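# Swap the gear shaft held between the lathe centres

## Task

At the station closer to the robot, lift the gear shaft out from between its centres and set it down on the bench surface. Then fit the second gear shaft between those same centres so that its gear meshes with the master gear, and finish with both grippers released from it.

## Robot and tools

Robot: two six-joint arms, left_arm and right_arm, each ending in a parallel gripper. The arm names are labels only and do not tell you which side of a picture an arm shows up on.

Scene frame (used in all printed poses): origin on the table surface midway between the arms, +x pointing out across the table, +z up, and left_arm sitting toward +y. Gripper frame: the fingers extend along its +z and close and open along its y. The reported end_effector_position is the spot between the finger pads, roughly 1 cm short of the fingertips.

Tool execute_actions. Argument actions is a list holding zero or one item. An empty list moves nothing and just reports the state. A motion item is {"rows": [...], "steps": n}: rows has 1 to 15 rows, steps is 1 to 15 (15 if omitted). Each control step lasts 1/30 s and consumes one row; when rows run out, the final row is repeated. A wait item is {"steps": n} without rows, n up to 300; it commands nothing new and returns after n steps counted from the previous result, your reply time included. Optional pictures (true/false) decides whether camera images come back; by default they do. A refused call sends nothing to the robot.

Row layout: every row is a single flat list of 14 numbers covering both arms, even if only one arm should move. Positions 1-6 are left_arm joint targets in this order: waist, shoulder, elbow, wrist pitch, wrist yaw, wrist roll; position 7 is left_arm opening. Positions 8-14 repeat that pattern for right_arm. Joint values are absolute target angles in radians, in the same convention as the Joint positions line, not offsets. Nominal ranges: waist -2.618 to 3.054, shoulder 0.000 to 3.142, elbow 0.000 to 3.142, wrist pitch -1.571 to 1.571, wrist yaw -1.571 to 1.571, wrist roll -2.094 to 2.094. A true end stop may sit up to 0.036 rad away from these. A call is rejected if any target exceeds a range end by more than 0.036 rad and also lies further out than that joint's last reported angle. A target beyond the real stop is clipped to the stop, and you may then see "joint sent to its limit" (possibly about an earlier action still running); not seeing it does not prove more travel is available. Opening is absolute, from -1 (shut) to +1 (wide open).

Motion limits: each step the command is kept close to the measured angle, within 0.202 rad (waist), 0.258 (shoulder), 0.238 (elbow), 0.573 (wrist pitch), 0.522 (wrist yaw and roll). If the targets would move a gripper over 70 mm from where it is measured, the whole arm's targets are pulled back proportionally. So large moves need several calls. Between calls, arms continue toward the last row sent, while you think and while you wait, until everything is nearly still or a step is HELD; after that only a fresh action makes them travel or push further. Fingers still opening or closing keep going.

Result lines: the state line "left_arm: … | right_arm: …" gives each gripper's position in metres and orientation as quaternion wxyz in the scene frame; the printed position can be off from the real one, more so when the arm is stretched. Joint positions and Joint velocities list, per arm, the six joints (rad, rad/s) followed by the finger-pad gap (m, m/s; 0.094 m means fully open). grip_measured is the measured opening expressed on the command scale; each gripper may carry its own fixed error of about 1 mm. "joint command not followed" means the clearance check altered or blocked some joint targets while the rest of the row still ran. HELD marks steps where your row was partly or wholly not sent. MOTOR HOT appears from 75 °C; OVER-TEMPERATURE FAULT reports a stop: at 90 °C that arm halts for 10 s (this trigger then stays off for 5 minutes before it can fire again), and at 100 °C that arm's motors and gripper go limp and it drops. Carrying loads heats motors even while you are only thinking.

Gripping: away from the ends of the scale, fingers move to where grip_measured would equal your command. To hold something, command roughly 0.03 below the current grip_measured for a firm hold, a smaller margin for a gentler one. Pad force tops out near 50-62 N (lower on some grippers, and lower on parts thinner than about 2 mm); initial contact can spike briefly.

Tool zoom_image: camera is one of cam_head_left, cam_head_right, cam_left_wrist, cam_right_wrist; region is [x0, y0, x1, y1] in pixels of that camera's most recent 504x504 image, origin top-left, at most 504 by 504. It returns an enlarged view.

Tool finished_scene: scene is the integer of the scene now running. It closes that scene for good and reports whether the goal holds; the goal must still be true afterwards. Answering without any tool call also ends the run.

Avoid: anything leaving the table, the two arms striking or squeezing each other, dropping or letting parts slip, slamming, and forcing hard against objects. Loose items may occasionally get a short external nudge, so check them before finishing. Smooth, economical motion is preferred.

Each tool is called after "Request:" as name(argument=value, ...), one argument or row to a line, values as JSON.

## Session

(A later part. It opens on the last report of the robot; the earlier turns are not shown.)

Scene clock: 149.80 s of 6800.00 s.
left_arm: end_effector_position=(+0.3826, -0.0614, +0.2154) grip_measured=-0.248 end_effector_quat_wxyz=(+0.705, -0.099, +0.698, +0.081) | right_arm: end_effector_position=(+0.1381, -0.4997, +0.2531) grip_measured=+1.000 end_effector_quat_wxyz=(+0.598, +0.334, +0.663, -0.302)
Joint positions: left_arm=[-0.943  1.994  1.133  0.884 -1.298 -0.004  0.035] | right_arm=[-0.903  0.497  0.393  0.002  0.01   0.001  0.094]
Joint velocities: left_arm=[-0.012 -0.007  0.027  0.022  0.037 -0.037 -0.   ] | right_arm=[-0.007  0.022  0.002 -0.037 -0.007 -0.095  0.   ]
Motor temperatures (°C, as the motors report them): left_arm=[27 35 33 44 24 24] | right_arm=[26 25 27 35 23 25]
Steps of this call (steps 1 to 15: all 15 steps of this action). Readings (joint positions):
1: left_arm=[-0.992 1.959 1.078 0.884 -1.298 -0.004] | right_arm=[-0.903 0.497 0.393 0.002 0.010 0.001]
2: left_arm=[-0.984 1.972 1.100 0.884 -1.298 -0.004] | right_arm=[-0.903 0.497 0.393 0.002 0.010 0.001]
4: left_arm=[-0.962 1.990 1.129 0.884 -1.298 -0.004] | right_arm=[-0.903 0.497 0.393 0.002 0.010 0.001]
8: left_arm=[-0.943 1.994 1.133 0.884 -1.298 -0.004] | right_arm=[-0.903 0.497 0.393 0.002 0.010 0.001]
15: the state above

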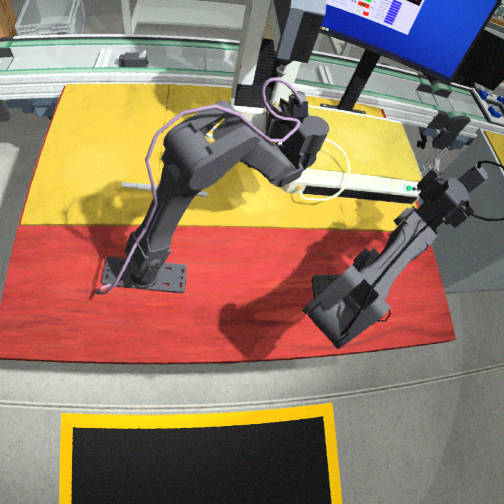

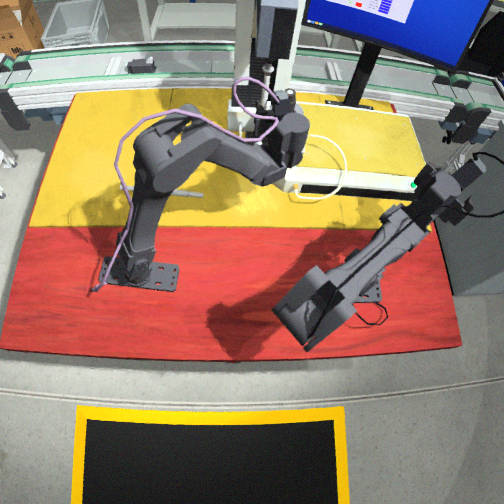

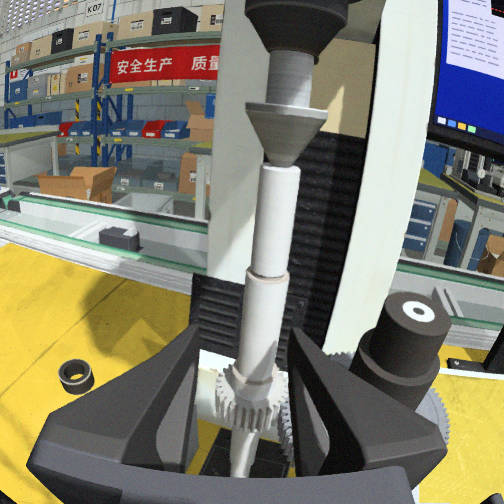

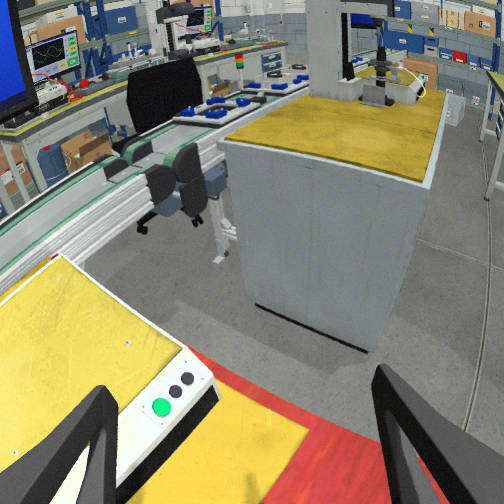

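Request:
execute_actions(
  actions=[
    {"rows":[[-0.94,2.05,1.22,0.82,-1.3,0,-0.25,-0.9,0.5,0.4,0,0,0,1]],"steps":8},
  ],
  pictures=false,
)

Request:
execute_actions(
  actions=[
    {"rows":[[-0.895,2.09,1.28,0.8,-1.3,0,-0.25,-0.9,0.5,0.4,0,0,0,1]],"steps":12},
  ],
  pictures=false,
)

Request:
execute_actions(
  actions=[
    {"rows":[[-0.895,2.09,1.28,0.8,-1.3,0,-0.71,-0.9,0.5,0.4,0,0,0,1]],"steps":10},
  ],
)

Request:
execute_actions(
  actions=[
    {"rows":[[-0.895,1.97,1.37,0.88,-1.3,0,-0.71,-0.9,0.5,0.4,0,0,0,1]]},
  ],
)

Scene clock: 156.33 s of 6800.00 s.
left_arm: end_effector_position=(+0.3887, -0.0716, +0.2138) grip_measured=-0.248 end_effector_quat_wxyz=(+0.703, -0.098, +0.699, +0.085) | right_arm: end_effector_position=(+0.1381, -0.4997, +0.2531) grip_measured=+1.000 end_effector_quat_wxyz=(+0.598, +0.334, +0.663, -0.302)
Joint positions: left_arm=[-0.943  2.035  1.194  0.856 -1.302 -0.004  0.035] | right_arm=[-0.903  0.497  0.393  0.002  0.01   0.001  0.094]
Joint velocities: left_arm=[ 0.007  0.002 -0.002 -0.081 -0.007  0.022  0.   ] | right_arm=[-0.002  0.007 -0.002 -0.037 -0.007 -0.022  0.   ]
Motor temperatures (°C, as the motors report them): left_arm=[27 34 32 42 24 24] | right_arm=[26 25 27 35 23 25]
Steps of this call (steps 1 to 15: the robot went on to your last target; steps 16 to 90: nothing new was sent; then 3.27 s passed at rest; steps 91 to 98: all 8 steps of this action). Readings (joint positions):
91: left_arm=[-0.943 2.000 1.143 0.879 -1.302 -0.004] | right_arm=[-0.903 0.497 0.393 0.002 0.010 0.001]
92: left_arm=[-0.943 2.012 1.164 0.874 -1.303 -0.004] | right_arm=[-0.903 0.497 0.393 0.002 0.010 0.001]
94: left_arm=[-0.943 2.029 1.190 0.867 -1.302 -0.004] | right_arm=[-0.903 0.497 0.393 0.002 0.010 0.001]
98: the state above

Scene clock: 156.73 s of 6800.00 s.
left_arm: end_effector_position=(+0.4107, -0.0617, +0.2122) grip_measured=-0.248 end_effector_quat_wxyz=(+0.700, -0.114, +0.697, +0.105) | right_arm: end_effector_position=(+0.1381, -0.4997, +0.2531) grip_measured=+1.000 end_effector_quat_wxyz=(+0.598, +0.334, +0.663, -0.302)
Joint positions: left_arm=[-0.892  2.075  1.253  0.832 -1.303 -0.004  0.035] | right_arm=[-0.903  0.497  0.393  0.002  0.01   0.001  0.094]
Joint velocities: left_arm=[-0.012 -0.002  0.017 -0.007  0.007  0.007  0.001] | right_arm=[ 0.007  0.007  0.002  0.051 -0.022  0.022  0.   ]
Motor temperatures (°C, as the motors report them): left_arm=[27 34 32 42 24 24] | right_arm=[26 25 27 35 23 25]
Steps of this call (steps 1 to 12: all 12 steps of this action). Readings (joint positions):
1: left_arm=[-0.939 2.041 1.203 0.852 -1.304 -0.004] | right_arm=[-0.903 0.497 0.393 0.002 0.010 0.001]
2: left_arm=[-0.932 2.053 1.224 0.848 -1.304 -0.004] | right_arm=[-0.903 0.497 0.393 0.002 0.010 0.001]
4: left_arm=[-0.913 2.070 1.249 0.842 -1.303 -0.004] | right_arm=[-0.903 0.497 0.393 0.002 0.010 0.001]
8: left_arm=[-0.892 2.075 1.253 0.834 -1.303 -0.004] | right_arm=[-0.903 0.497 0.393 0.002 0.010 0.001]
12: the state above

Scene clock: 157.07 s of 6800.00 s.
left_arm: end_effector_position=(+0.4104, -0.0610, +0.2119) grip_measured=-0.666 end_effector_quat_wxyz=(+0.699, -0.112, +0.698, +0.110) | right_arm: end_effector_position=(+0.1381, -0.4997, +0.2531) grip_measured=+1.000 end_effector_quat_wxyz=(+0.598, +0.334, +0.663, -0.302)
Joint positions: left_arm=[-0.892  2.075  1.253  0.829 -1.307  0.004  0.016] | right_arm=[-0.903  0.497  0.393  0.002  0.01   0.001  0.094]
Joint velocities: left_arm=[-0.002  0.012 -0.022  0.066  0.022  0.007  0.001] | right_arm=[ 0.017 -0.012  0.007  0.007 -0.007 -0.007  0.   ]
Motor temperatures (°C, as the motors report them): left_arm=[27 34 32 42 24 24] | right_arm=[26 25 27 35 23 25]
Steps of this call (steps 1 to 10: all 10 steps of this action). Readings (joint positions):
1: left_arm=[-0.892 2.075 1.253 0.832 -1.303 -0.004] | right_arm=[-0.903 0.497 0.393 0.002 0.010 0.001]
2: left_arm=[-0.892 2.075 1.253 0.831 -1.307 -0.003] | right_arm=[-0.903 0.497 0.393 0.002 0.010 0.001]
4: left_arm=[-0.892 2.075 1.253 0.829 -1.307 0.002] | right_arm=[-0.903 0.497 0.393 0.002 0.010 0.001]
8: left_arm=[-0.892 2.075 1.253 0.829 -1.307 0.004] | right_arm=[-0.903 0.497 0.393 0.002 0.010 0.001]
10: the state above

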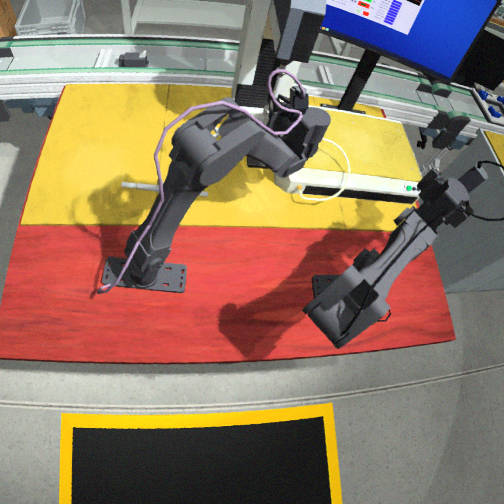

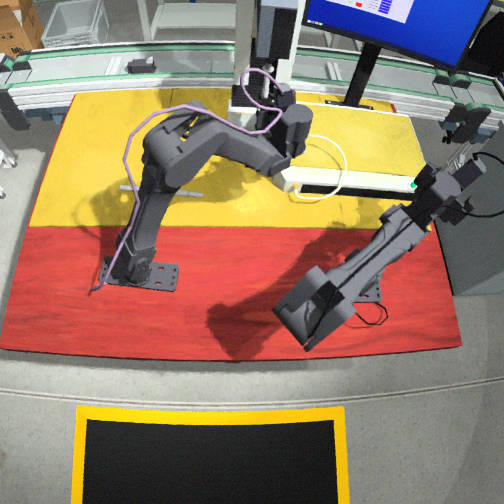

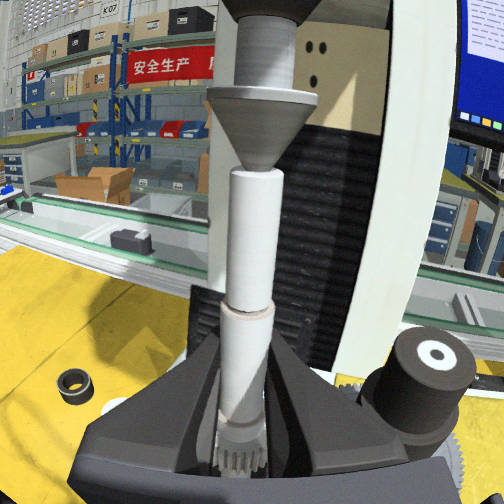

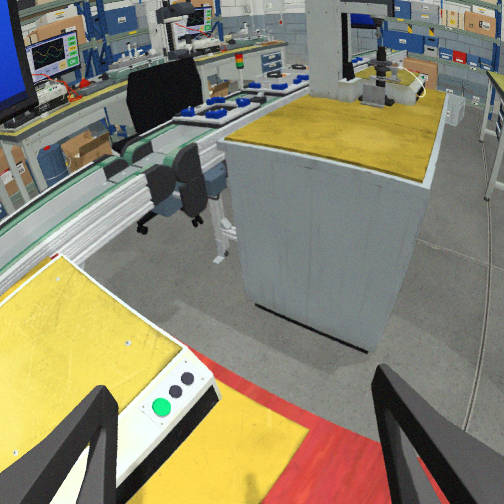

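Scene clock: 157.57 s of 6800.00 s.
left_arm: end_effector_position=(+0.4106, -0.0608, +0.2153) grip_measured=-0.666 end_effector_quat_wxyz=(+0.696, -0.116, +0.699, +0.116) | right_arm: end_effector_position=(+0.1381, -0.4997, +0.2531) grip_measured=+1.000 end_effector_quat_wxyz=(+0.598, +0.334, +0.663, -0.302)
Joint positions: left_arm=[-0.894  2.071  1.274  0.782 -1.323 -0.013  0.016] | right_arm=[-0.903  0.497  0.393  0.002  0.01   0.001  0.094]
Joint velocities: left_arm=[ 0.002  0.002  0.002 -0.051  0.022  0.007 -0.   ] | right_arm=[ 0.007 -0.007  0.002 -0.022  0.066 -0.007  0.   ]
Motor temperatures (°C, as the motors report them): left_arm=[27 35 33 42 24 24] | right_arm=[26 25 27 35 23 25]
Steps of this call (steps 1 to 15: all 15 steps of this action). Readings (joint positions):
1: left_arm=[-0.892 2.071 1.260 0.823 -1.310 0.004] | right_arm=[-0.903 0.497 0.393 0.002 0.010 0.001]
2: left_arm=[-0.892 2.071 1.264 0.813 -1.314 0.003] | right_arm=[-0.903 0.497 0.393 0.002 0.010 0.001]
4: left_arm=[-0.893 2.071 1.268 0.799 -1.318 -0.003] | right_arm=[-0.903 0.497 0.393 0.002 0.010 0.001]
8: left_arm=[-0.893 2.071 1.272 0.788 -1.321 -0.010] | right_arm=[-0.903 0.497 0.393 0.002 0.010 0.001]
15: the state above

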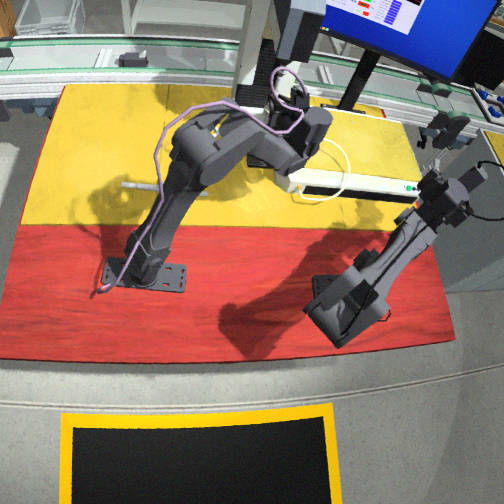

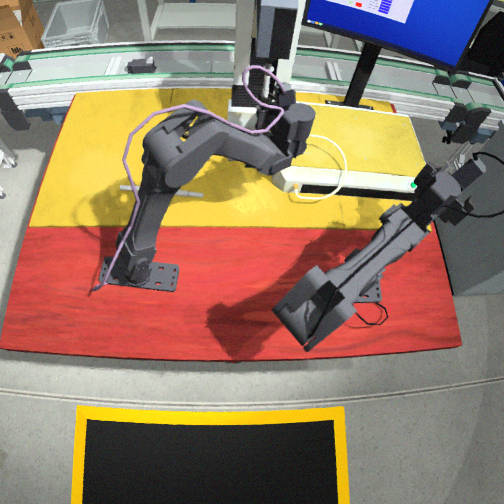

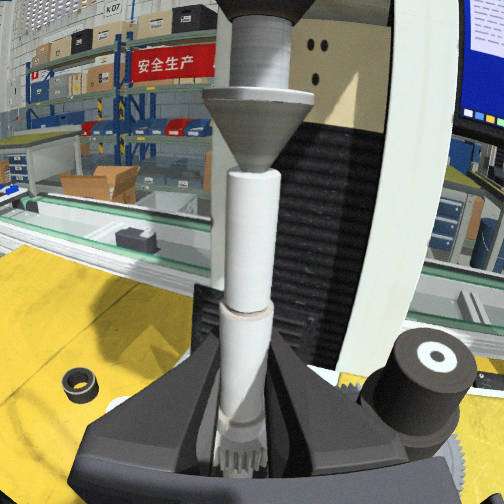

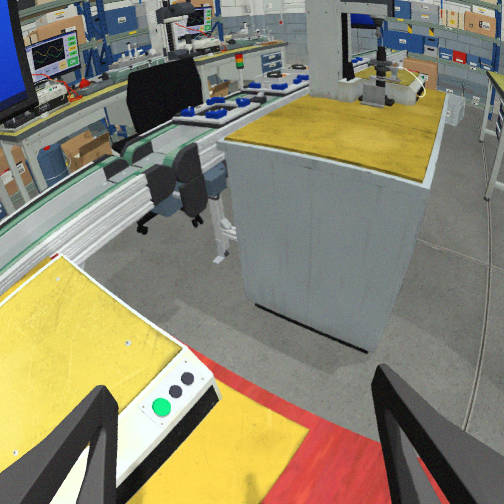

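Request:
execute_actions(
  actions=[
    {"rows":[[-0.895,1.93,1.37,0.8,-1.32,0.35,-0.75,-0.9,0.5,0.4,0,0,0,1]]},
  ],
)

Scene clock: 164.47 s of 6800.00 s.
left_arm: end_effector_position=(+0.4050, -0.0473, +0.2311) grip_measured=-0.665 end_effector_quat_wxyz=(+0.670, -0.045, +0.707, +0.222) | right_arm: end_effector_position=(+0.1381, -0.4997, +0.2531) grip_measured=+1.000 end_effector_quat_wxyz=(+0.598, +0.334, +0.663, -0.302)
Joint positions: left_arm=[-0.892  2.024  1.274  0.733 -1.375  0.24   0.016] | right_arm=[-0.903  0.497  0.393  0.002  0.01   0.001  0.094]
Joint velocities: left_arm=[-0.012 -0.002 -0.012 -0.051 -0.051 -0.051  0.   ] | right_arm=[-0.012  0.002  0.007  0.022 -0.095  0.007  0.   ]
Motor temperatures (°C, as the motors report them): left_arm=[27 39 34 43 24 24] | right_arm=[26 24 27 36 23 25]
Steps of this call (steps 1 to 15: the robot went on to your last target; steps 16 to 90: nothing new was sent; then 3.40 s passed at rest; steps 91 to 105: all 15 steps of this action). Readings (joint positions):
91: left_arm=[-0.894 2.068 1.274 0.775 -1.323 0.018] | right_arm=[-0.903 0.497 0.393 0.002 0.010 0.001]
92: left_arm=[-0.894 2.065 1.274 0.774 -1.322 0.044] | right_arm=[-0.903 0.497 0.393 0.002 0.010 0.001]
94: left_arm=[-0.893 2.050 1.274 0.772 -1.335 0.089] | right_arm=[-0.903 0.497 0.393 0.002 0.010 0.001]
98: left_arm=[-0.892 2.027 1.274 0.734 -1.375 0.209] | right_arm=[-0.903 0.497 0.393 0.002 0.010 0.001]
105: the state above

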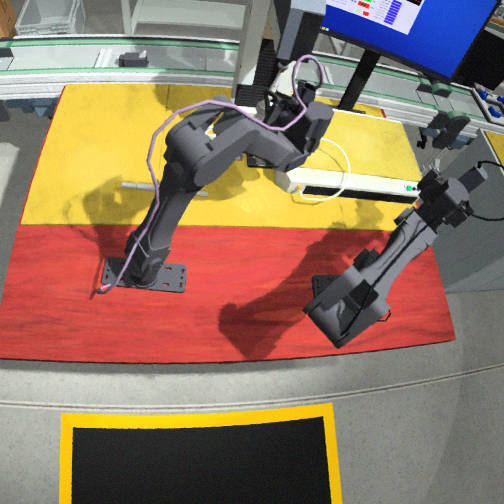

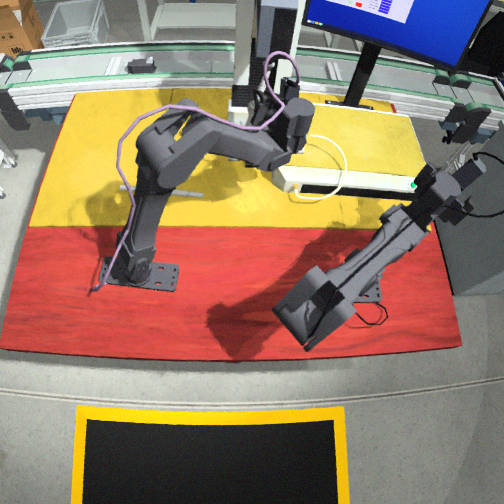

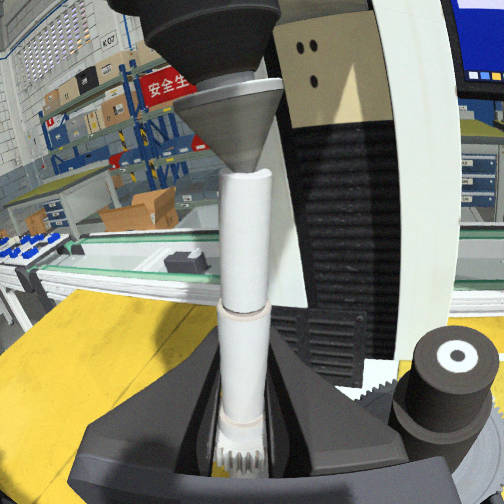

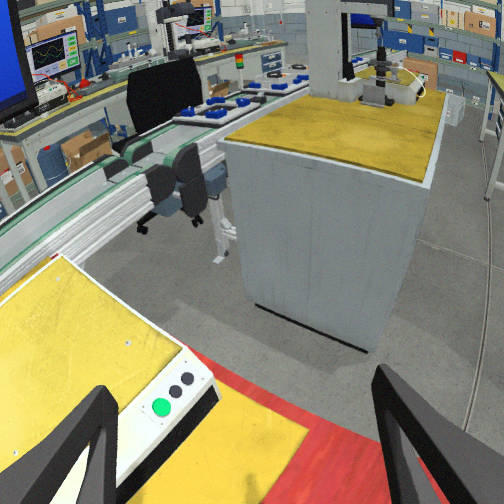

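Spring lifted, bottom is out. Lower with moderate tilt.

Request:
execute_actions(
  actions=[
    {"rows":[[-0.89,2.0,1.3,0.8,-1.35,0.18,-0.72,-0.9,0.5,0.4,0,0,0,1]],"steps":10},
  ],
  pictures=false,
)

Request:
execute_actions(
  actions=[
    {"rows":[[-0.89,2.095,1.215,0.85,-1.35,0.16,-0.72,-0.9,0.5,0.4,0,0,0,1]]},
  ],
)

Scene clock: 168.50 s of 6800.00 s.
left_arm: end_effector_position=(+0.4055, -0.0472, +0.2203) grip_measured=-0.665 end_effector_quat_wxyz=(+0.671, -0.062, +0.707, +0.214) | right_arm: end_effector_position=(+0.1381, -0.4997, +0.2531) grip_measured=+1.000 end_effector_quat_wxyz=(+0.598, +0.334, +0.663, -0.302)
Joint positions: left_arm=[-0.892  2.047  1.274  0.725 -1.388  0.175  0.016] | right_arm=[-0.903  0.497  0.393  0.002  0.01   0.001  0.094]
Joint velocities: left_arm=[-0.017 -0.002  0.002 -0.081  0.007  0.007  0.   ] | right_arm=[-0.027 -0.002 -0.012 -0.022 -0.037 -0.007  0.   ]
Motor temperatures (°C, as the motors report them): left_arm=[27 40 35 43 24 24] | right_arm=[26 24 27 36 23 25]
Steps of this call (steps 1 to 15: the robot went on to your last target; steps 16 to 90: nothing new was sent; then 0.70 s passed at rest; steps 91 to 100: all 10 steps of this action). Readings (joint positions):
91: left_arm=[-0.892 2.026 1.274 0.733 -1.377 0.222] | right_arm=[-0.903 0.497 0.393 0.002 0.010 0.001]
92: left_arm=[-0.892 2.027 1.274 0.733 -1.378 0.209] | right_arm=[-0.903 0.497 0.393 0.002 0.010 0.001]
94: left_arm=[-0.892 2.035 1.274 0.731 -1.381 0.195] | right_arm=[-0.903 0.497 0.393 0.002 0.010 0.001]
98: left_arm=[-0.892 2.046 1.274 0.727 -1.388 0.178] | right_arm=[-0.903 0.497 0.393 0.002 0.010 0.001]
100: the state above

Scene clock: 169.00 s of 6800.00 s.
left_arm: end_effector_position=(+0.4064, -0.0521, +0.1739) grip_measured=-0.665 end_effector_quat_wxyz=(+0.663, -0.030, +0.716, +0.215) | right_arm: end_effector_position=(+0.1381, -0.4997, +0.2531) grip_measured=+1.000 end_effector_quat_wxyz=(+0.598, +0.334, +0.663, -0.302)
Joint positions: left_arm=[-0.893  2.122  1.213  0.788 -1.346  0.154  0.016] | right_arm=[-0.903  0.497  0.393  0.002  0.01   0.001  0.094]
Joint velocities: left_arm=[-0.007 -0.017 -0.002  0.007 -0.081 -0.066 -0.001] | right_arm=[-0.012 -0.017 -0.007 -0.022  0.051 -0.007  0.   ]
Motor temperatures (°C, as the motors report them): left_arm=[27 40 35 43 24 24] | right_arm=[26 24 27 36 23 25]
Steps of this call (steps 1 to 15: all 15 steps of this action). Readings (joint positions):
1: left_arm=[-0.892 2.054 1.264 0.739 -1.386 0.173] | right_arm=[-0.903 0.497 0.393 0.002 0.010 0.001]
2: left_arm=[-0.892 2.061 1.251 0.755 -1.380 0.171] | right_arm=[-0.903 0.497 0.393 0.002 0.010 0.001]
4: left_arm=[-0.892 2.088 1.227 0.774 -1.372 0.163] | right_arm=[-0.903 0.497 0.393 0.002 0.010 0.001]
8: left_arm=[-0.893 2.122 1.213 0.788 -1.345 0.154] | right_arm=[-0.903 0.497 0.393 0.002 0.010 0.001]
15: the state above

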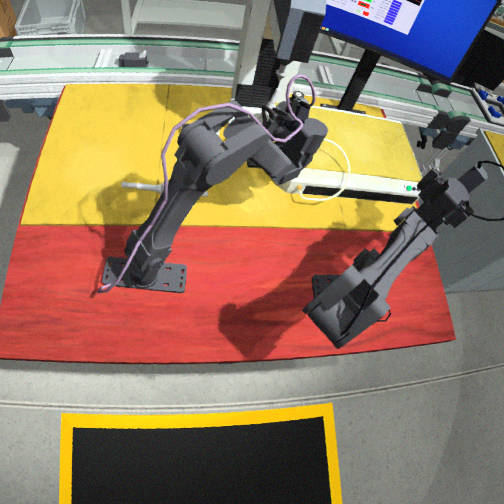

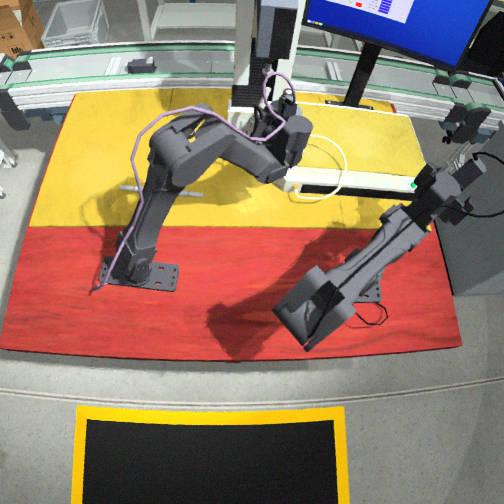

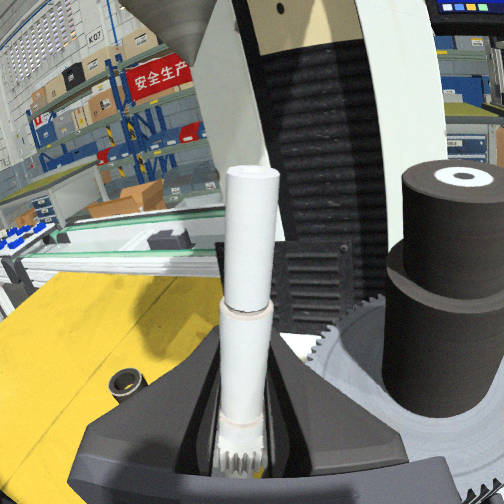

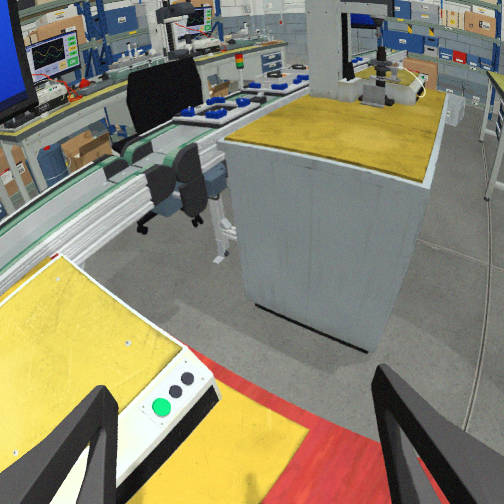

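Request:
execute_actions(
  actions=[
    {"rows":[[-0.99,1.97,1.05,0.85,-1.35,0.16,-0.72,-0.9,0.5,0.4,0,0,0,1]]},
  ],
  pictures=false,
)

Request:
execute_actions(
  actions=[
    {"rows":[[-1.1,1.5,0.75,0.8,-1.3,0.16,-0.72,-0.9,0.5,0.4,0,0,0,1]]},
  ],
)

Request:
execute_actions(
  actions=[
    {"rows":[[-1.0,1.1,0.9,-0.4,-0.5,1.57,-0.72,-0.9,0.5,0.4,0,0,0,1]]},
  ],
  pictures=false,
)

Request:
execute_actions(
  actions=[
    {"rows":[[-0.5,1.2,1.1,-1.2,0,1.57,-0.72,-0.9,0.5,0.4,0,0,0,1]]},
  ],
  pictures=false,
)

Request:
execute_actions(
  actions=[
    {"rows":[[0.1,1.7,1.3,-1.1,0,1.57,-0.72,-0.9,0.5,0.4,0,0,0,1]]},
  ],
  pictures=false,
)

Request:
execute_actions(
  actions=[
    {"rows":[[0.1,1.84,1.32,-1.0,0,1.57,-0.72,0.3,0.5,0.4,0,-0.5,0,1]]},
  ],
)

Scene clock: 181.47 s of 6800.00 s.
left_arm: end_effector_position=(+0.3614, -0.0631, +0.1712) grip_measured=-0.665 end_effector_quat_wxyz=(+0.670, +0.017, +0.720, +0.179) | right_arm: end_effector_position=(+0.1381, -0.4997, +0.2531) grip_measured=+1.000 end_effector_quat_wxyz=(+0.598, +0.334, +0.663, -0.302)
Joint positions: left_arm=[-0.989  2.019  1.05   0.815 -1.323  0.137  0.016] | right_arm=[-0.903  0.497  0.393  0.002  0.01   0.001  0.094]
Joint velocities: left_arm=[-0.007 -0.002  0.017  0.051 -0.051  0.051 -0.   ] | right_arm=[ 0.012 -0.017  0.012  0.066  0.007  0.022  0.   ]
Motor temperatures (°C, as the motors report them): left_arm=[27 39 33 43 24 24] | right_arm=[26 24 27 36 23 25]
Steps of this call (steps 1 to 15: the robot went on to your last target; steps 16 to 90: nothing new was sent; then 8.97 s passed at rest; steps 91 to 105: all 15 steps of this action). Readings (joint positions):
91: left_arm=[-0.901 2.106 1.186 0.796 -1.333 0.154] | right_arm=[-0.903 0.497 0.393 0.002 0.010 0.001]
92: left_arm=[-0.916 2.070 1.138 0.805 -1.326 0.146] | right_arm=[-0.903 0.497 0.393 0.002 0.010 0.001]
94: left_arm=[-0.958 2.025 1.070 0.813 -1.326 0.129] | right_arm=[-0.903 0.497 0.393 0.002 0.010 0.001]
98: left_arm=[-0.992 2.019 1.050 0.814 -1.326 0.135] | right_arm=[-0.903 0.497 0.393 0.002 0.010 0.001]
105: the state above

Scene clock: 181.97 s of 6800.00 s.
left_arm: end_effector_position=(+0.2890, -0.0125, +0.2563) grip_measured=-0.662 end_effector_quat_wxyz=(+0.704, +0.016, +0.706, +0.082) | right_arm: end_effector_position=(+0.1381, -0.4997, +0.2531) grip_measured=+1.000 end_effector_quat_wxyz=(+0.598, +0.334, +0.663, -0.302)
Joint positions: left_arm=[-1.102  1.506  0.737  0.78  -1.295  0.149  0.016] | right_arm=[-0.903  0.497  0.393  0.002  0.01   0.001  0.094]
Joint velocities: left_arm=[ 0.002  0.007  0.007 -0.037  0.007  0.037 -0.   ] | right_arm=[-0.002 -0.012  0.007 -0.007  0.037  0.037  0.   ]
Motor temperatures (°C, as the motors report them): left_arm=[27 39 33 43 24 24] | right_arm=[26 24 27 36 23 25]
Steps of this call (steps 1 to 15: all 15 steps of this action). Readings (joint positions):
1: left_arm=[-0.998 1.988 1.012 0.815 -1.295 0.138] | right_arm=[-0.903 0.497 0.393 0.002 0.010 0.001]
2: left_arm=[-1.018 1.923 0.930 0.813 -1.264 0.130] | right_arm=[-0.903 0.497 0.393 0.002 0.010 0.001]
4: left_arm=[-1.083 1.774 0.795 0.800 -1.236 0.121] | right_arm=[-0.903 0.497 0.393 0.002 0.010 0.001]
8: left_arm=[-1.118 1.551 0.737 0.773 -1.264 0.138] | right_arm=[-0.903 0.497 0.393 0.002 0.010 0.001]
15: the state above

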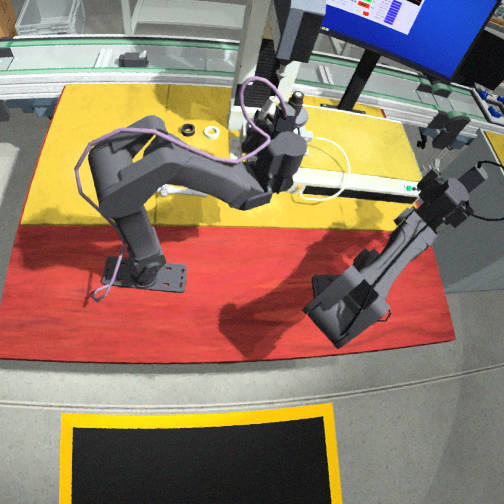

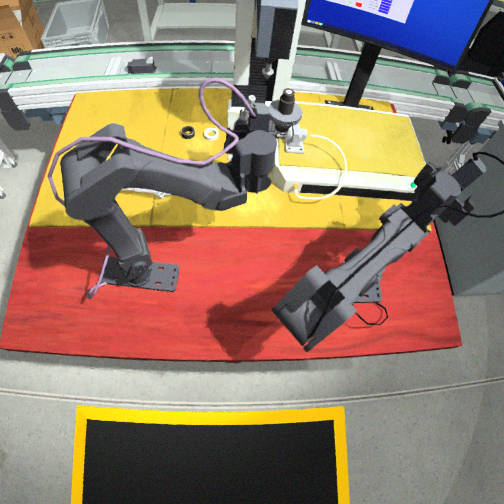

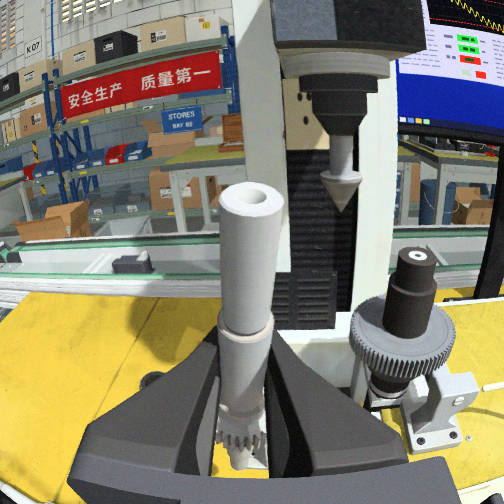

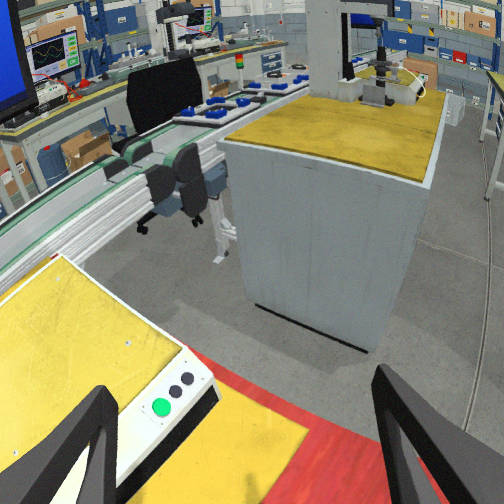

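Scene clock: 182.47 s of 6800.00 s.
left_arm: end_effector_position=(+0.2402, -0.0212, +0.2324) grip_measured=-0.662 end_effector_quat_wxyz=(+0.410, +0.775, +0.382, +0.291) | right_arm: end_effector_position=(+0.1381, -0.4997, +0.2531) grip_measured=+1.000 end_effector_quat_wxyz=(+0.598, +0.334, +0.663, -0.302)
Joint positions: left_arm=[-0.998  1.113  0.892 -0.382 -0.515  1.403  0.016] | right_arm=[-0.903  0.497  0.393  0.002  0.01   0.001  0.094]
Joint velocities: left_arm=[-0.002  0.051  0.002 -0.652  0.315  0.93  -0.001] | right_arm=[-0.002 -0.002  0.002 -0.022  0.095  0.037  0.   ]
Motor temperatures (°C, as the motors report them): left_arm=[27 39 33 43 24 24] | right_arm=[26 24 27 36 23 25]
Steps of this call (steps 1 to 15: all 15 steps of this action). Readings (joint positions):
1: left_arm=[-1.088 1.474 0.750 0.677 -1.219 0.225] | right_arm=[-0.903 0.497 0.393 0.002 0.010 0.001]
2: left_arm=[-1.063 1.424 0.771 0.529 -1.103 0.325] | right_arm=[-0.903 0.497 0.393 0.002 0.010 0.001]
4: left_arm=[-1.013 1.290 0.817 0.277 -0.892 0.520] | right_arm=[-0.903 0.497 0.393 0.002 0.010 0.001]
8: left_arm=[-0.998 1.096 0.887 -0.086 -0.672 0.911] | right_arm=[-0.903 0.497 0.393 0.002 0.010 0.001]
15: the state above

Scene clock: 182.97 s of 6800.00 s.
left_arm: end_effector_position=(+0.2006, +0.1141, +0.1443) grip_measured=-0.661 end_effector_quat_wxyz=(+0.094, +0.872, +0.477, +0.055) | right_arm: end_effector_position=(+0.1381, -0.4997, +0.2531) grip_measured=+1.000 end_effector_quat_wxyz=(+0.598, +0.334, +0.663, -0.302)
Joint positions: left_arm=[-0.494  1.216  1.058 -1.195 -0.012  1.55   0.016] | right_arm=[-0.903  0.497  0.393  0.002  0.01   0.001  0.094]
Joint velocities: left_arm=[-0.012 -0.007  0.002 -0.11   0.183  0.051  0.001] | right_arm=[ 0.002 -0.017  0.007 -0.037 -0.007  0.007  0.   ]
Motor temperatures (°C, as the motors report them): left_arm=[27 39 33 43 24 24] | right_arm=[26 24 27 36 23 25]
Steps of this call (steps 1 to 15: all 15 steps of this action). Readings (joint positions):
1: left_arm=[-0.963 1.129 0.927 -0.476 -0.423 1.438] | right_arm=[-0.903 0.497 0.393 0.002 0.010 0.001]
2: left_arm=[-0.901 1.156 0.983 -0.595 -0.313 1.460] | right_arm=[-0.903 0.497 0.393 0.002 0.010 0.001]
4: left_arm=[-0.761 1.199 1.048 -0.774 -0.169 1.497] | right_arm=[-0.903 0.497 0.393 0.002 0.010 0.001]
8: left_arm=[-0.514 1.216 1.058 -1.042 -0.081 1.529] | right_arm=[-0.903 0.497 0.393 0.002 0.010 0.001]
15: the state above

Scene clock: 183.47 s of 6800.00 s.
left_arm: end_effector_position=(+0.3203, +0.2566, +0.0728) grip_measured=-0.661 end_effector_quat_wxyz=(+0.000, +0.693, +0.721, +0.014) | right_arm: end_effector_position=(+0.1381, -0.4997, +0.2531) grip_measured=+1.000 end_effector_quat_wxyz=(+0.598, +0.334, +0.663, -0.302)
Joint positions: left_arm=[ 0.132  1.741  1.27  -1.079 -0.019  1.564  0.016] | right_arm=[-0.903  0.497  0.393  0.002  0.01   0.001  0.094]
Joint velocities: left_arm=[-0.178 -0.11  -0.002 -0.022  0.095  0.007 -0.   ] | right_arm=[-0.012  0.012  0.017 -0.066  0.007  0.007  0.   ]
Motor temperatures (°C, as the motors report them): left_arm=[27 38 33 43 24 24] | right_arm=[26 24 27 36 23 25]
Steps of this call (steps 1 to 15: all 15 steps of this action). Readings (joint positions):
1: left_arm=[-0.471 1.242 1.082 -1.213 0.010 1.554] | right_arm=[-0.903 0.497 0.393 0.002 0.010 0.001]
2: left_arm=[-0.426 1.295 1.130 -1.235 0.033 1.552] | right_arm=[-0.903 0.497 0.393 0.002 0.010 0.001]
4: left_arm=[-0.324 1.422 1.209 -1.207 0.039 1.554] | right_arm=[-0.903 0.497 0.393 0.002 0.010 0.001]
8: left_arm=[-0.101 1.665 1.270 -1.099 0.046 1.562] | right_arm=[-0.903 0.497 0.393 0.002 0.010 0.001]
15: the state above

Scene clock: 183.97 s of 6800.00 s.
left_arm: end_effector_position=(+0.3356, +0.2467, +0.0455) grip_measured=-0.661 end_effector_quat_wxyz=(-0.009, +0.704, +0.710, +0.004) | right_arm: end_effector_position=(+0.2230, -0.1622, +0.2550) grip_measured=+1.000 end_effector_quat_wxyz=(+0.641, -0.192, +0.714, +0.207)
Joint positions: left_arm=[ 0.1    1.848  1.29  -1.019 -0.019  1.564  0.016] | right_arm=[ 0.131  0.497  0.393  0.002 -0.464  0.004  0.094]
Joint velocities: left_arm=[ 0.002 -0.007 -0.012 -0.066  0.007 -0.037  0.001] | right_arm=[ 2.156  0.012  0.017 -0.066 -0.212 -0.007  0.   ]
Motor temperatures (°C, as the motors report them): left_arm=[27 38 33 42 24 24] | right_arm=[26 24 27 36 23 25]
Steps of this call (steps 1 to 15: all 15 steps of this action). Readings (joint positions):
1: left_arm=[0.125 1.748 1.274 -1.079 -0.016 1.564] | right_arm=[-0.882 0.497 0.393 0.002 -0.030 0.004]
2: left_arm=[0.117 1.766 1.283 -1.075 -0.013 1.564] | right_arm=[-0.830 0.497 0.393 0.002 -0.098 0.004]
4: left_arm=[0.105 1.811 1.290 -1.044 -0.008 1.564] | right_arm=[-0.697 0.497 0.393 0.002 -0.224 0.004]
8: left_arm=[0.100 1.848 1.290 -1.022 -0.016 1.564] | right_arm=[-0.396 0.497 0.393 0.002 -0.381 0.004]
15: the state above

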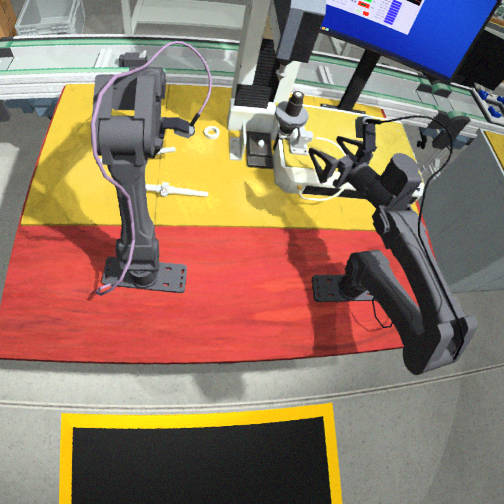

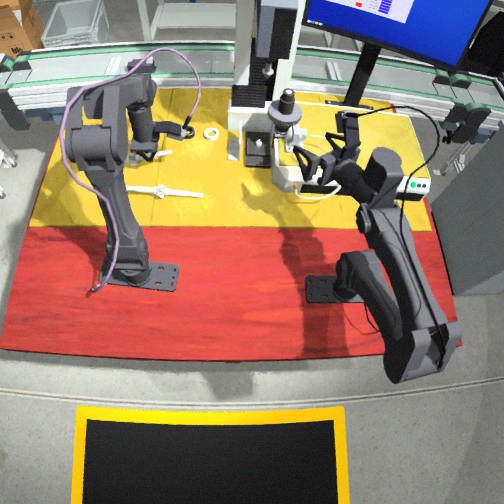

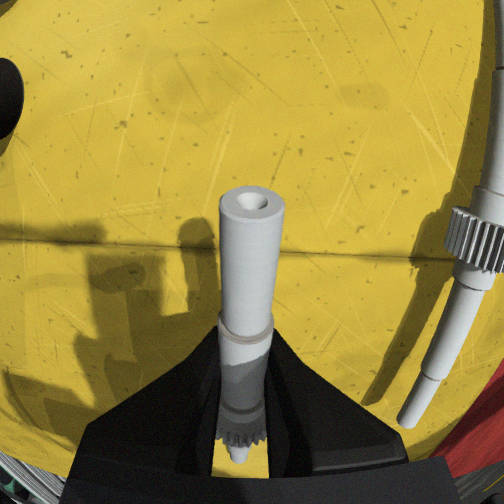

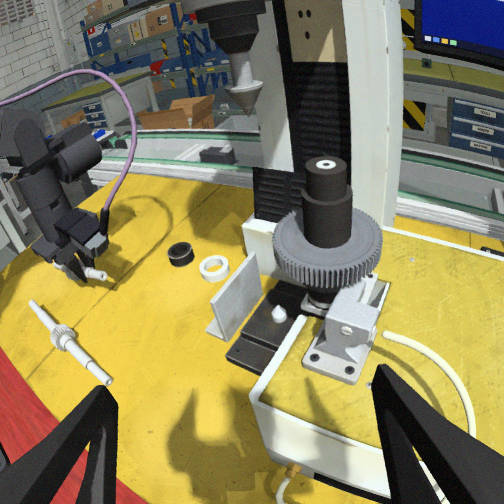

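Request:
execute_actions(
  actions=[
    {"rows":[[0.1,1.895,1.3,-0.96,0,1.57,-0.67,0.25,0.5,0.4,0,-0.4,0,1]]},
  ],
  pictures=false,
)

Request:
execute_actions(
  actions=[
    {"rows":[[0.1,1.895,1.3,-0.96,0,1.57,-0.63,0.25,0.5,0.4,0,-0.4,0,1]],"steps":10},
  ],
  pictures=false,
)

Request:
execute_actions(
  actions=[
    {"rows":[[0.1,1.7,1.3,-1.1,0,1.57,0,0.25,0.5,0.4,0,-0.4,0,1]],"steps":10},
  ],
  pictures=false,
)

Request:
execute_actions(
  actions=[
    {"rows":[[-0.36,1.55,1.1,-1.12,0,1.27,0,0.25,0.5,0.4,0,-0.4,0,1]]},
  ],
)

Scene clock: 193.03 s of 6800.00 s.
left_arm: end_effector_position=(+0.3411, +0.2473, +0.0315) grip_measured=-0.658 end_effector_quat_wxyz=(-0.013, +0.704, +0.710, +0.003) | right_arm: end_effector_position=(+0.2125, -0.1374, +0.2546) grip_measured=+1.000 end_effector_quat_wxyz=(+0.632, -0.221, +0.706, +0.230)
Joint positions: left_arm=[ 0.1    1.892  1.29  -0.983 -0.022  1.564  0.016] | right_arm=[ 0.259  0.497  0.393  0.002 -0.414  0.004  0.094]
Joint velocities: left_arm=[ 0.002 -0.002  0.017 -0.022 -0.037 -0.037 -0.   ] | right_arm=[ 0.002  0.007  0.002 -0.066 -0.022 -0.007  0.   ]
Motor temperatures (°C, as the motors report them): left_arm=[27 36 33 40 24 24] | right_arm=[26 24 27 36 23 25]
Steps of this call (steps 1 to 30: the robot went on to your last target; steps 31 to 90: nothing new was sent; then 5.57 s passed at rest; steps 91 to 105: all 15 steps of this action). Readings (joint positions):
91: left_arm=[0.100 1.851 1.290 -1.018 -0.019 1.564] | right_arm=[0.290 0.497 0.393 0.002 -0.486 0.004]
92: left_arm=[0.100 1.857 1.290 -1.011 -0.019 1.564] | right_arm=[0.279 0.497 0.393 0.002 -0.471 0.004]
94: left_arm=[0.100 1.874 1.290 -0.999 -0.020 1.564] | right_arm=[0.262 0.497 0.393 0.002 -0.447 0.004]
98: left_arm=[0.100 1.892 1.290 -0.986 -0.021 1.564] | right_arm=[0.259 0.497 0.393 0.002 -0.424 0.004]
105: the state above

Scene clock: 193.37 s of 6800.00 s.
left_arm: end_effector_position=(+0.3424, +0.2466, +0.0315) grip_measured=-0.631 end_effector_quat_wxyz=(-0.010, +0.704, +0.710, +0.003) | right_arm: end_effector_position=(+0.2128, -0.1378, +0.2546) grip_measured=+1.000 end_effector_quat_wxyz=(+0.633, -0.221, +0.706, +0.229)
Joint positions: left_arm=[ 0.1    1.892  1.29  -0.978 -0.018  1.564  0.017] | right_arm=[ 0.259  0.497  0.393  0.002 -0.411  0.004  0.094]
Joint velocities: left_arm=[-0.002 -0.017 -0.027 -0.022 -0.037  0.022 -0.   ] | right_arm=[ 0.012  0.007 -0.012  0.037  0.051  0.037  0.   ]
Motor temperatures (°C, as the motors report them): left_arm=[27 36 33 40 24 24] | right_arm=[26 24 27 36 23 25]
Steps of this call (steps 1 to 10: all 10 steps of this action). Readings (joint positions):
1: left_arm=[0.100 1.892 1.290 -0.983 -0.022 1.564] | right_arm=[0.259 0.497 0.393 0.002 -0.413 0.004]
2: left_arm=[0.100 1.892 1.290 -0.982 -0.022 1.564] | right_arm=[0.259 0.497 0.393 0.002 -0.413 0.004]
4: left_arm=[0.100 1.892 1.290 -0.980 -0.020 1.564] | right_arm=[0.259 0.497 0.393 0.002 -0.412 0.004]
8: left_arm=[0.100 1.892 1.290 -0.978 -0.019 1.564] | right_arm=[0.259 0.497 0.393 0.002 -0.412 0.004]
10: the state above

Scene clock: 193.70 s of 6800.00 s.
left_arm: end_effector_position=(+0.3339, +0.2462, +0.0952) grip_measured=-0.002 end_effector_quat_wxyz=(+0.035, +0.703, +0.709, +0.046) | right_arm: end_effector_position=(+0.2128, -0.1378, +0.2546) grip_measured=+1.000 end_effector_quat_wxyz=(+0.633, -0.221, +0.706, +0.229)
Joint positions: left_arm=[ 0.1    1.688  1.293 -1.061 -0.016  1.564  0.047] | right_arm=[ 0.259  0.497  0.393  0.002 -0.411  0.004  0.094]
Joint velocities: left_arm=[-0.002  0.051  0.017 -0.081 -0.007 -0.022 -0.001] | right_arm=[ 0.017  0.002 -0.022  0.007  0.051  0.022  0.   ]
Motor temperatures (°C, as the motors report them): left_arm=[27 36 33 40 24 24] | right_arm=[26 24 27 36 23 25]
Steps of this call (steps 1 to 10: all 10 steps of this action). Readings (joint positions):
1: left_arm=[0.100 1.876 1.288 -0.983 -0.018 1.564] | right_arm=[0.259 0.497 0.393 0.002 -0.411 0.004]
2: left_arm=[0.100 1.845 1.285 -1.002 -0.018 1.564] | right_arm=[0.259 0.497 0.393 0.002 -0.411 0.004]
4: left_arm=[0.100 1.761 1.285 -1.031 -0.017 1.564] | right_arm=[0.259 0.497 0.393 0.002 -0.411 0.004]
8: left_arm=[0.100 1.685 1.293 -1.055 -0.016 1.564] | right_arm=[0.259 0.497 0.393 0.002 -0.411 0.004]
10: the state above

Scene clock: 194.20 s of 6800.00 s.
left_arm: end_effector_position=(+0.2497, +0.1197, +0.0814) grip_measured=-0.002 end_effector_quat_wxyz=(+0.013, +0.768, +0.640, +0.003) | right_arm: end_effector_position=(+0.2128, -0.1378, +0.2546) grip_measured=+1.000 end_effector_quat_wxyz=(+0.633, -0.221, +0.706, +0.229)
Joint positions: left_arm=[-0.366  1.572  1.12  -1.094  0.004  1.288  0.047] | right_arm=[ 0.259  0.497  0.393  0.002 -0.411  0.004  0.094]
Joint velocities: left_arm=[ 0.012  0.002  0.002 -0.051 -0.037 -0.139 -0.001] | right_arm=[ 0.002  0.007  0.002  0.007 -0.051  0.007  0.   ]
Motor temperatures (°C, as the motors report them): left_arm=[27 36 33 40 24 24] | right_arm=[26 24 27 36 23 25]
Steps of this call (steps 1 to 15: all 15 steps of this action). Readings (joint positions):
1: left_arm=[0.083 1.675 1.269 -1.047 -0.025 1.526] | right_arm=[0.259 0.497 0.393 0.002 -0.411 0.004]
2: left_arm=[0.043 1.647 1.226 -1.041 -0.031 1.483] | right_arm=[0.259 0.497 0.393 0.002 -0.411 0.004]
4: left_arm=[-0.088 1.597 1.154 -1.063 -0.028 1.412] | right_arm=[0.259 0.497 0.393 0.002 -0.411 0.004]
8: left_arm=[-0.352 1.576 1.120 -1.087 -0.004 1.333] | right_arm=[0.259 0.497 0.393 0.002 -0.411 0.004]
15: the state above

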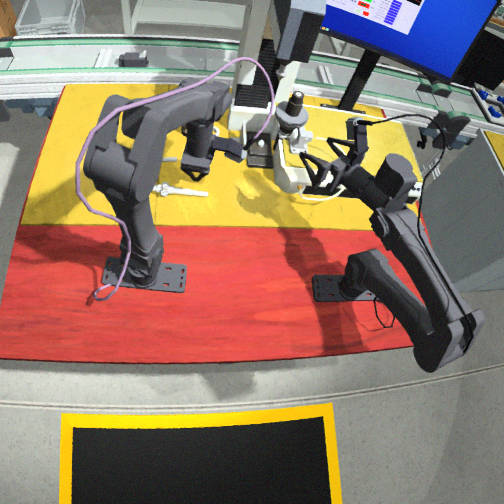

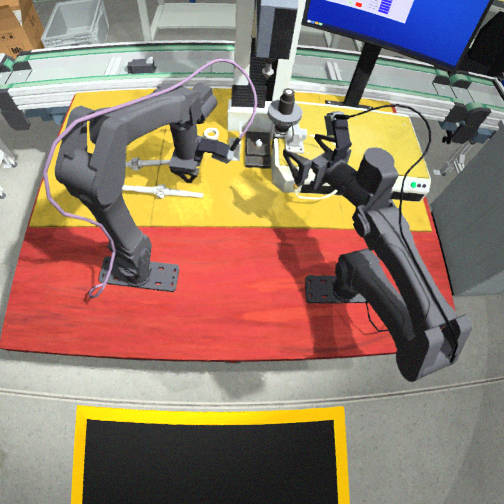

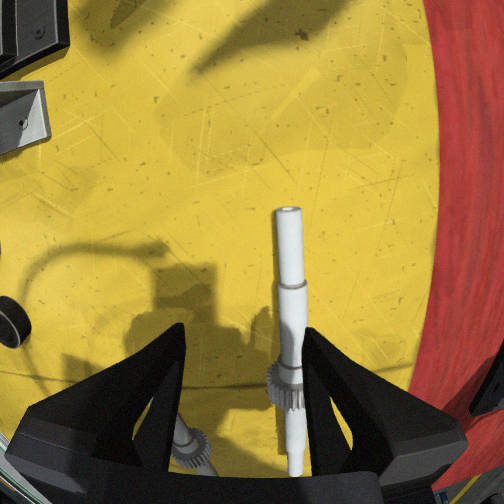

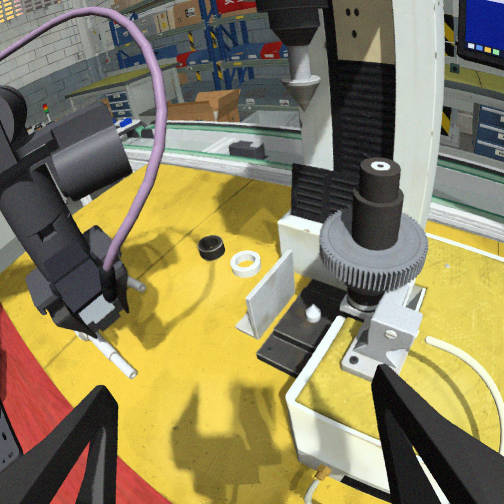

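Request:
execute_actions(
  actions=[
    {"rows":[[-0.28,1.435,0.91,-1.03,0,1.3,0,0.25,0.5,0.4,0,-0.4,0,1]]},
  ],
  pictures=false,
)

Request:
execute_actions(
  actions=[
    {"rows":[[-0.28,1.49,0.81,-0.89,0,1.3,0,0.25,0.5,0.4,0,-0.4,0,1]]},
  ],
)

Scene clock: 199.13 s of 6800.00 s.
left_arm: end_effector_position=(+0.2183, +0.1582, +0.0597) grip_measured=-0.002 end_effector_quat_wxyz=(-0.003, +0.742, +0.670, -0.001) | right_arm: end_effector_position=(+0.2128, -0.1378, +0.2546) grip_measured=+1.000 end_effector_quat_wxyz=(+0.633, -0.221, +0.706, +0.229)
Joint positions: left_arm=[-0.281  1.453  0.921 -1.045 -0.001  1.293  0.047] | right_arm=[ 0.259  0.497  0.393  0.002 -0.411  0.004  0.094]
Joint velocities: left_arm=[ 0.002 -0.022  0.007 -0.022 -0.037  0.022  0.   ] | right_arm=[-0.017 -0.022  0.017 -0.095 -0.066  0.051  0.   ]
Motor temperatures (°C, as the motors report them): left_arm=[27 35 32 39 24 24] | right_arm=[26 24 27 36 23 25]
Steps of this call (steps 1 to 30: the robot went on to your last target; steps 31 to 133: nothing new was sent; steps 134 to 148: all 15 steps of this action). Readings (joint positions):
134: left_arm=[-0.356 1.552 1.088 -1.063 0.009 1.279] | right_arm=[0.259 0.497 0.393 0.002 -0.411 0.004]
135: left_arm=[-0.334 1.515 1.032 -1.036 0.009 1.282] | right_arm=[0.259 0.497 0.393 0.002 -0.411 0.004]
137: left_arm=[-0.292 1.462 0.950 -1.045 0.002 1.286] | right_arm=[0.259 0.497 0.393 0.002 -0.411 0.004]
141: left_arm=[-0.281 1.453 0.921 -1.052 -0.001 1.291] | right_arm=[0.259 0.497 0.393 0.002 -0.411 0.004]
148: the state above

Scene clock: 199.63 s of 6800.00 s.
left_arm: end_effector_position=(+0.2189, +0.1581, +0.0319) grip_measured=-0.002 end_effector_quat_wxyz=(+0.004, +0.742, +0.670, +0.003) | right_arm: end_effector_position=(+0.2128, -0.1378, +0.2546) grip_measured=+1.000 end_effector_quat_wxyz=(+0.633, -0.221, +0.706, +0.229)
Joint positions: left_arm=[-0.281  1.48   0.827 -0.908 -0.002  1.294  0.047] | right_arm=[ 0.259  0.497  0.393  0.002 -0.411  0.004  0.094]
Joint velocities: left_arm=[-0.002 -0.012 -0.017  0.095 -0.022  0.081 -0.001] | right_arm=[-0.017 -0.002 -0.012  0.022  0.066 -0.007  0.   ]
Motor temperatures (°C, as the motors report them): left_arm=[27 35 32 39 24 24] | right_arm=[26 24 27 36 23 25]
Steps of this call (steps 1 to 15: all 15 steps of this action). Readings (joint positions):
1: left_arm=[-0.281 1.453 0.907 -1.022 -0.001 1.293] | right_arm=[0.259 0.497 0.393 0.002 -0.411 0.004]
2: left_arm=[-0.281 1.456 0.885 -0.990 -0.001 1.293] | right_arm=[0.259 0.497 0.393 0.002 -0.411 0.004]
4: left_arm=[-0.281 1.471 0.845 -0.957 -0.001 1.293] | right_arm=[0.259 0.497 0.393 0.002 -0.411 0.004]
8: left_arm=[-0.281 1.480 0.827 -0.926 -0.002 1.294] | right_arm=[0.259 0.497 0.393 0.002 -0.411 0.004]
15: the state above

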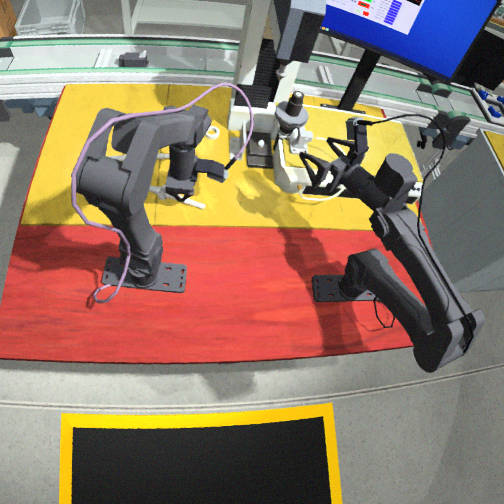

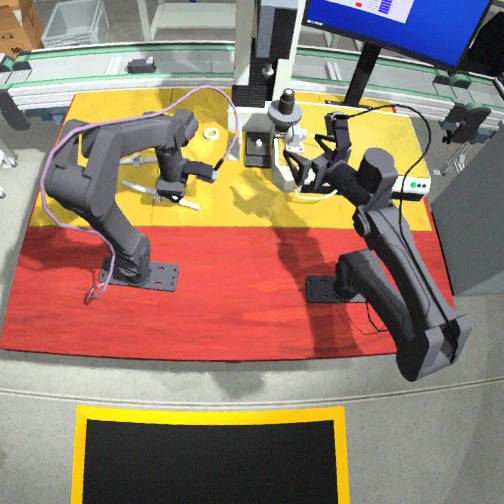

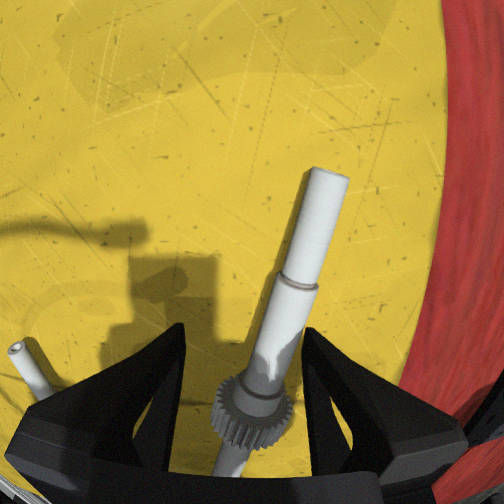

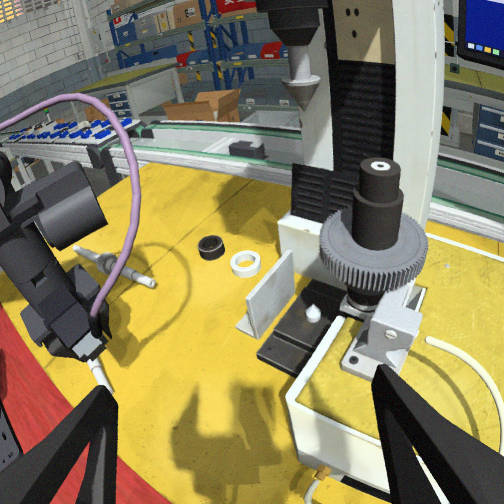

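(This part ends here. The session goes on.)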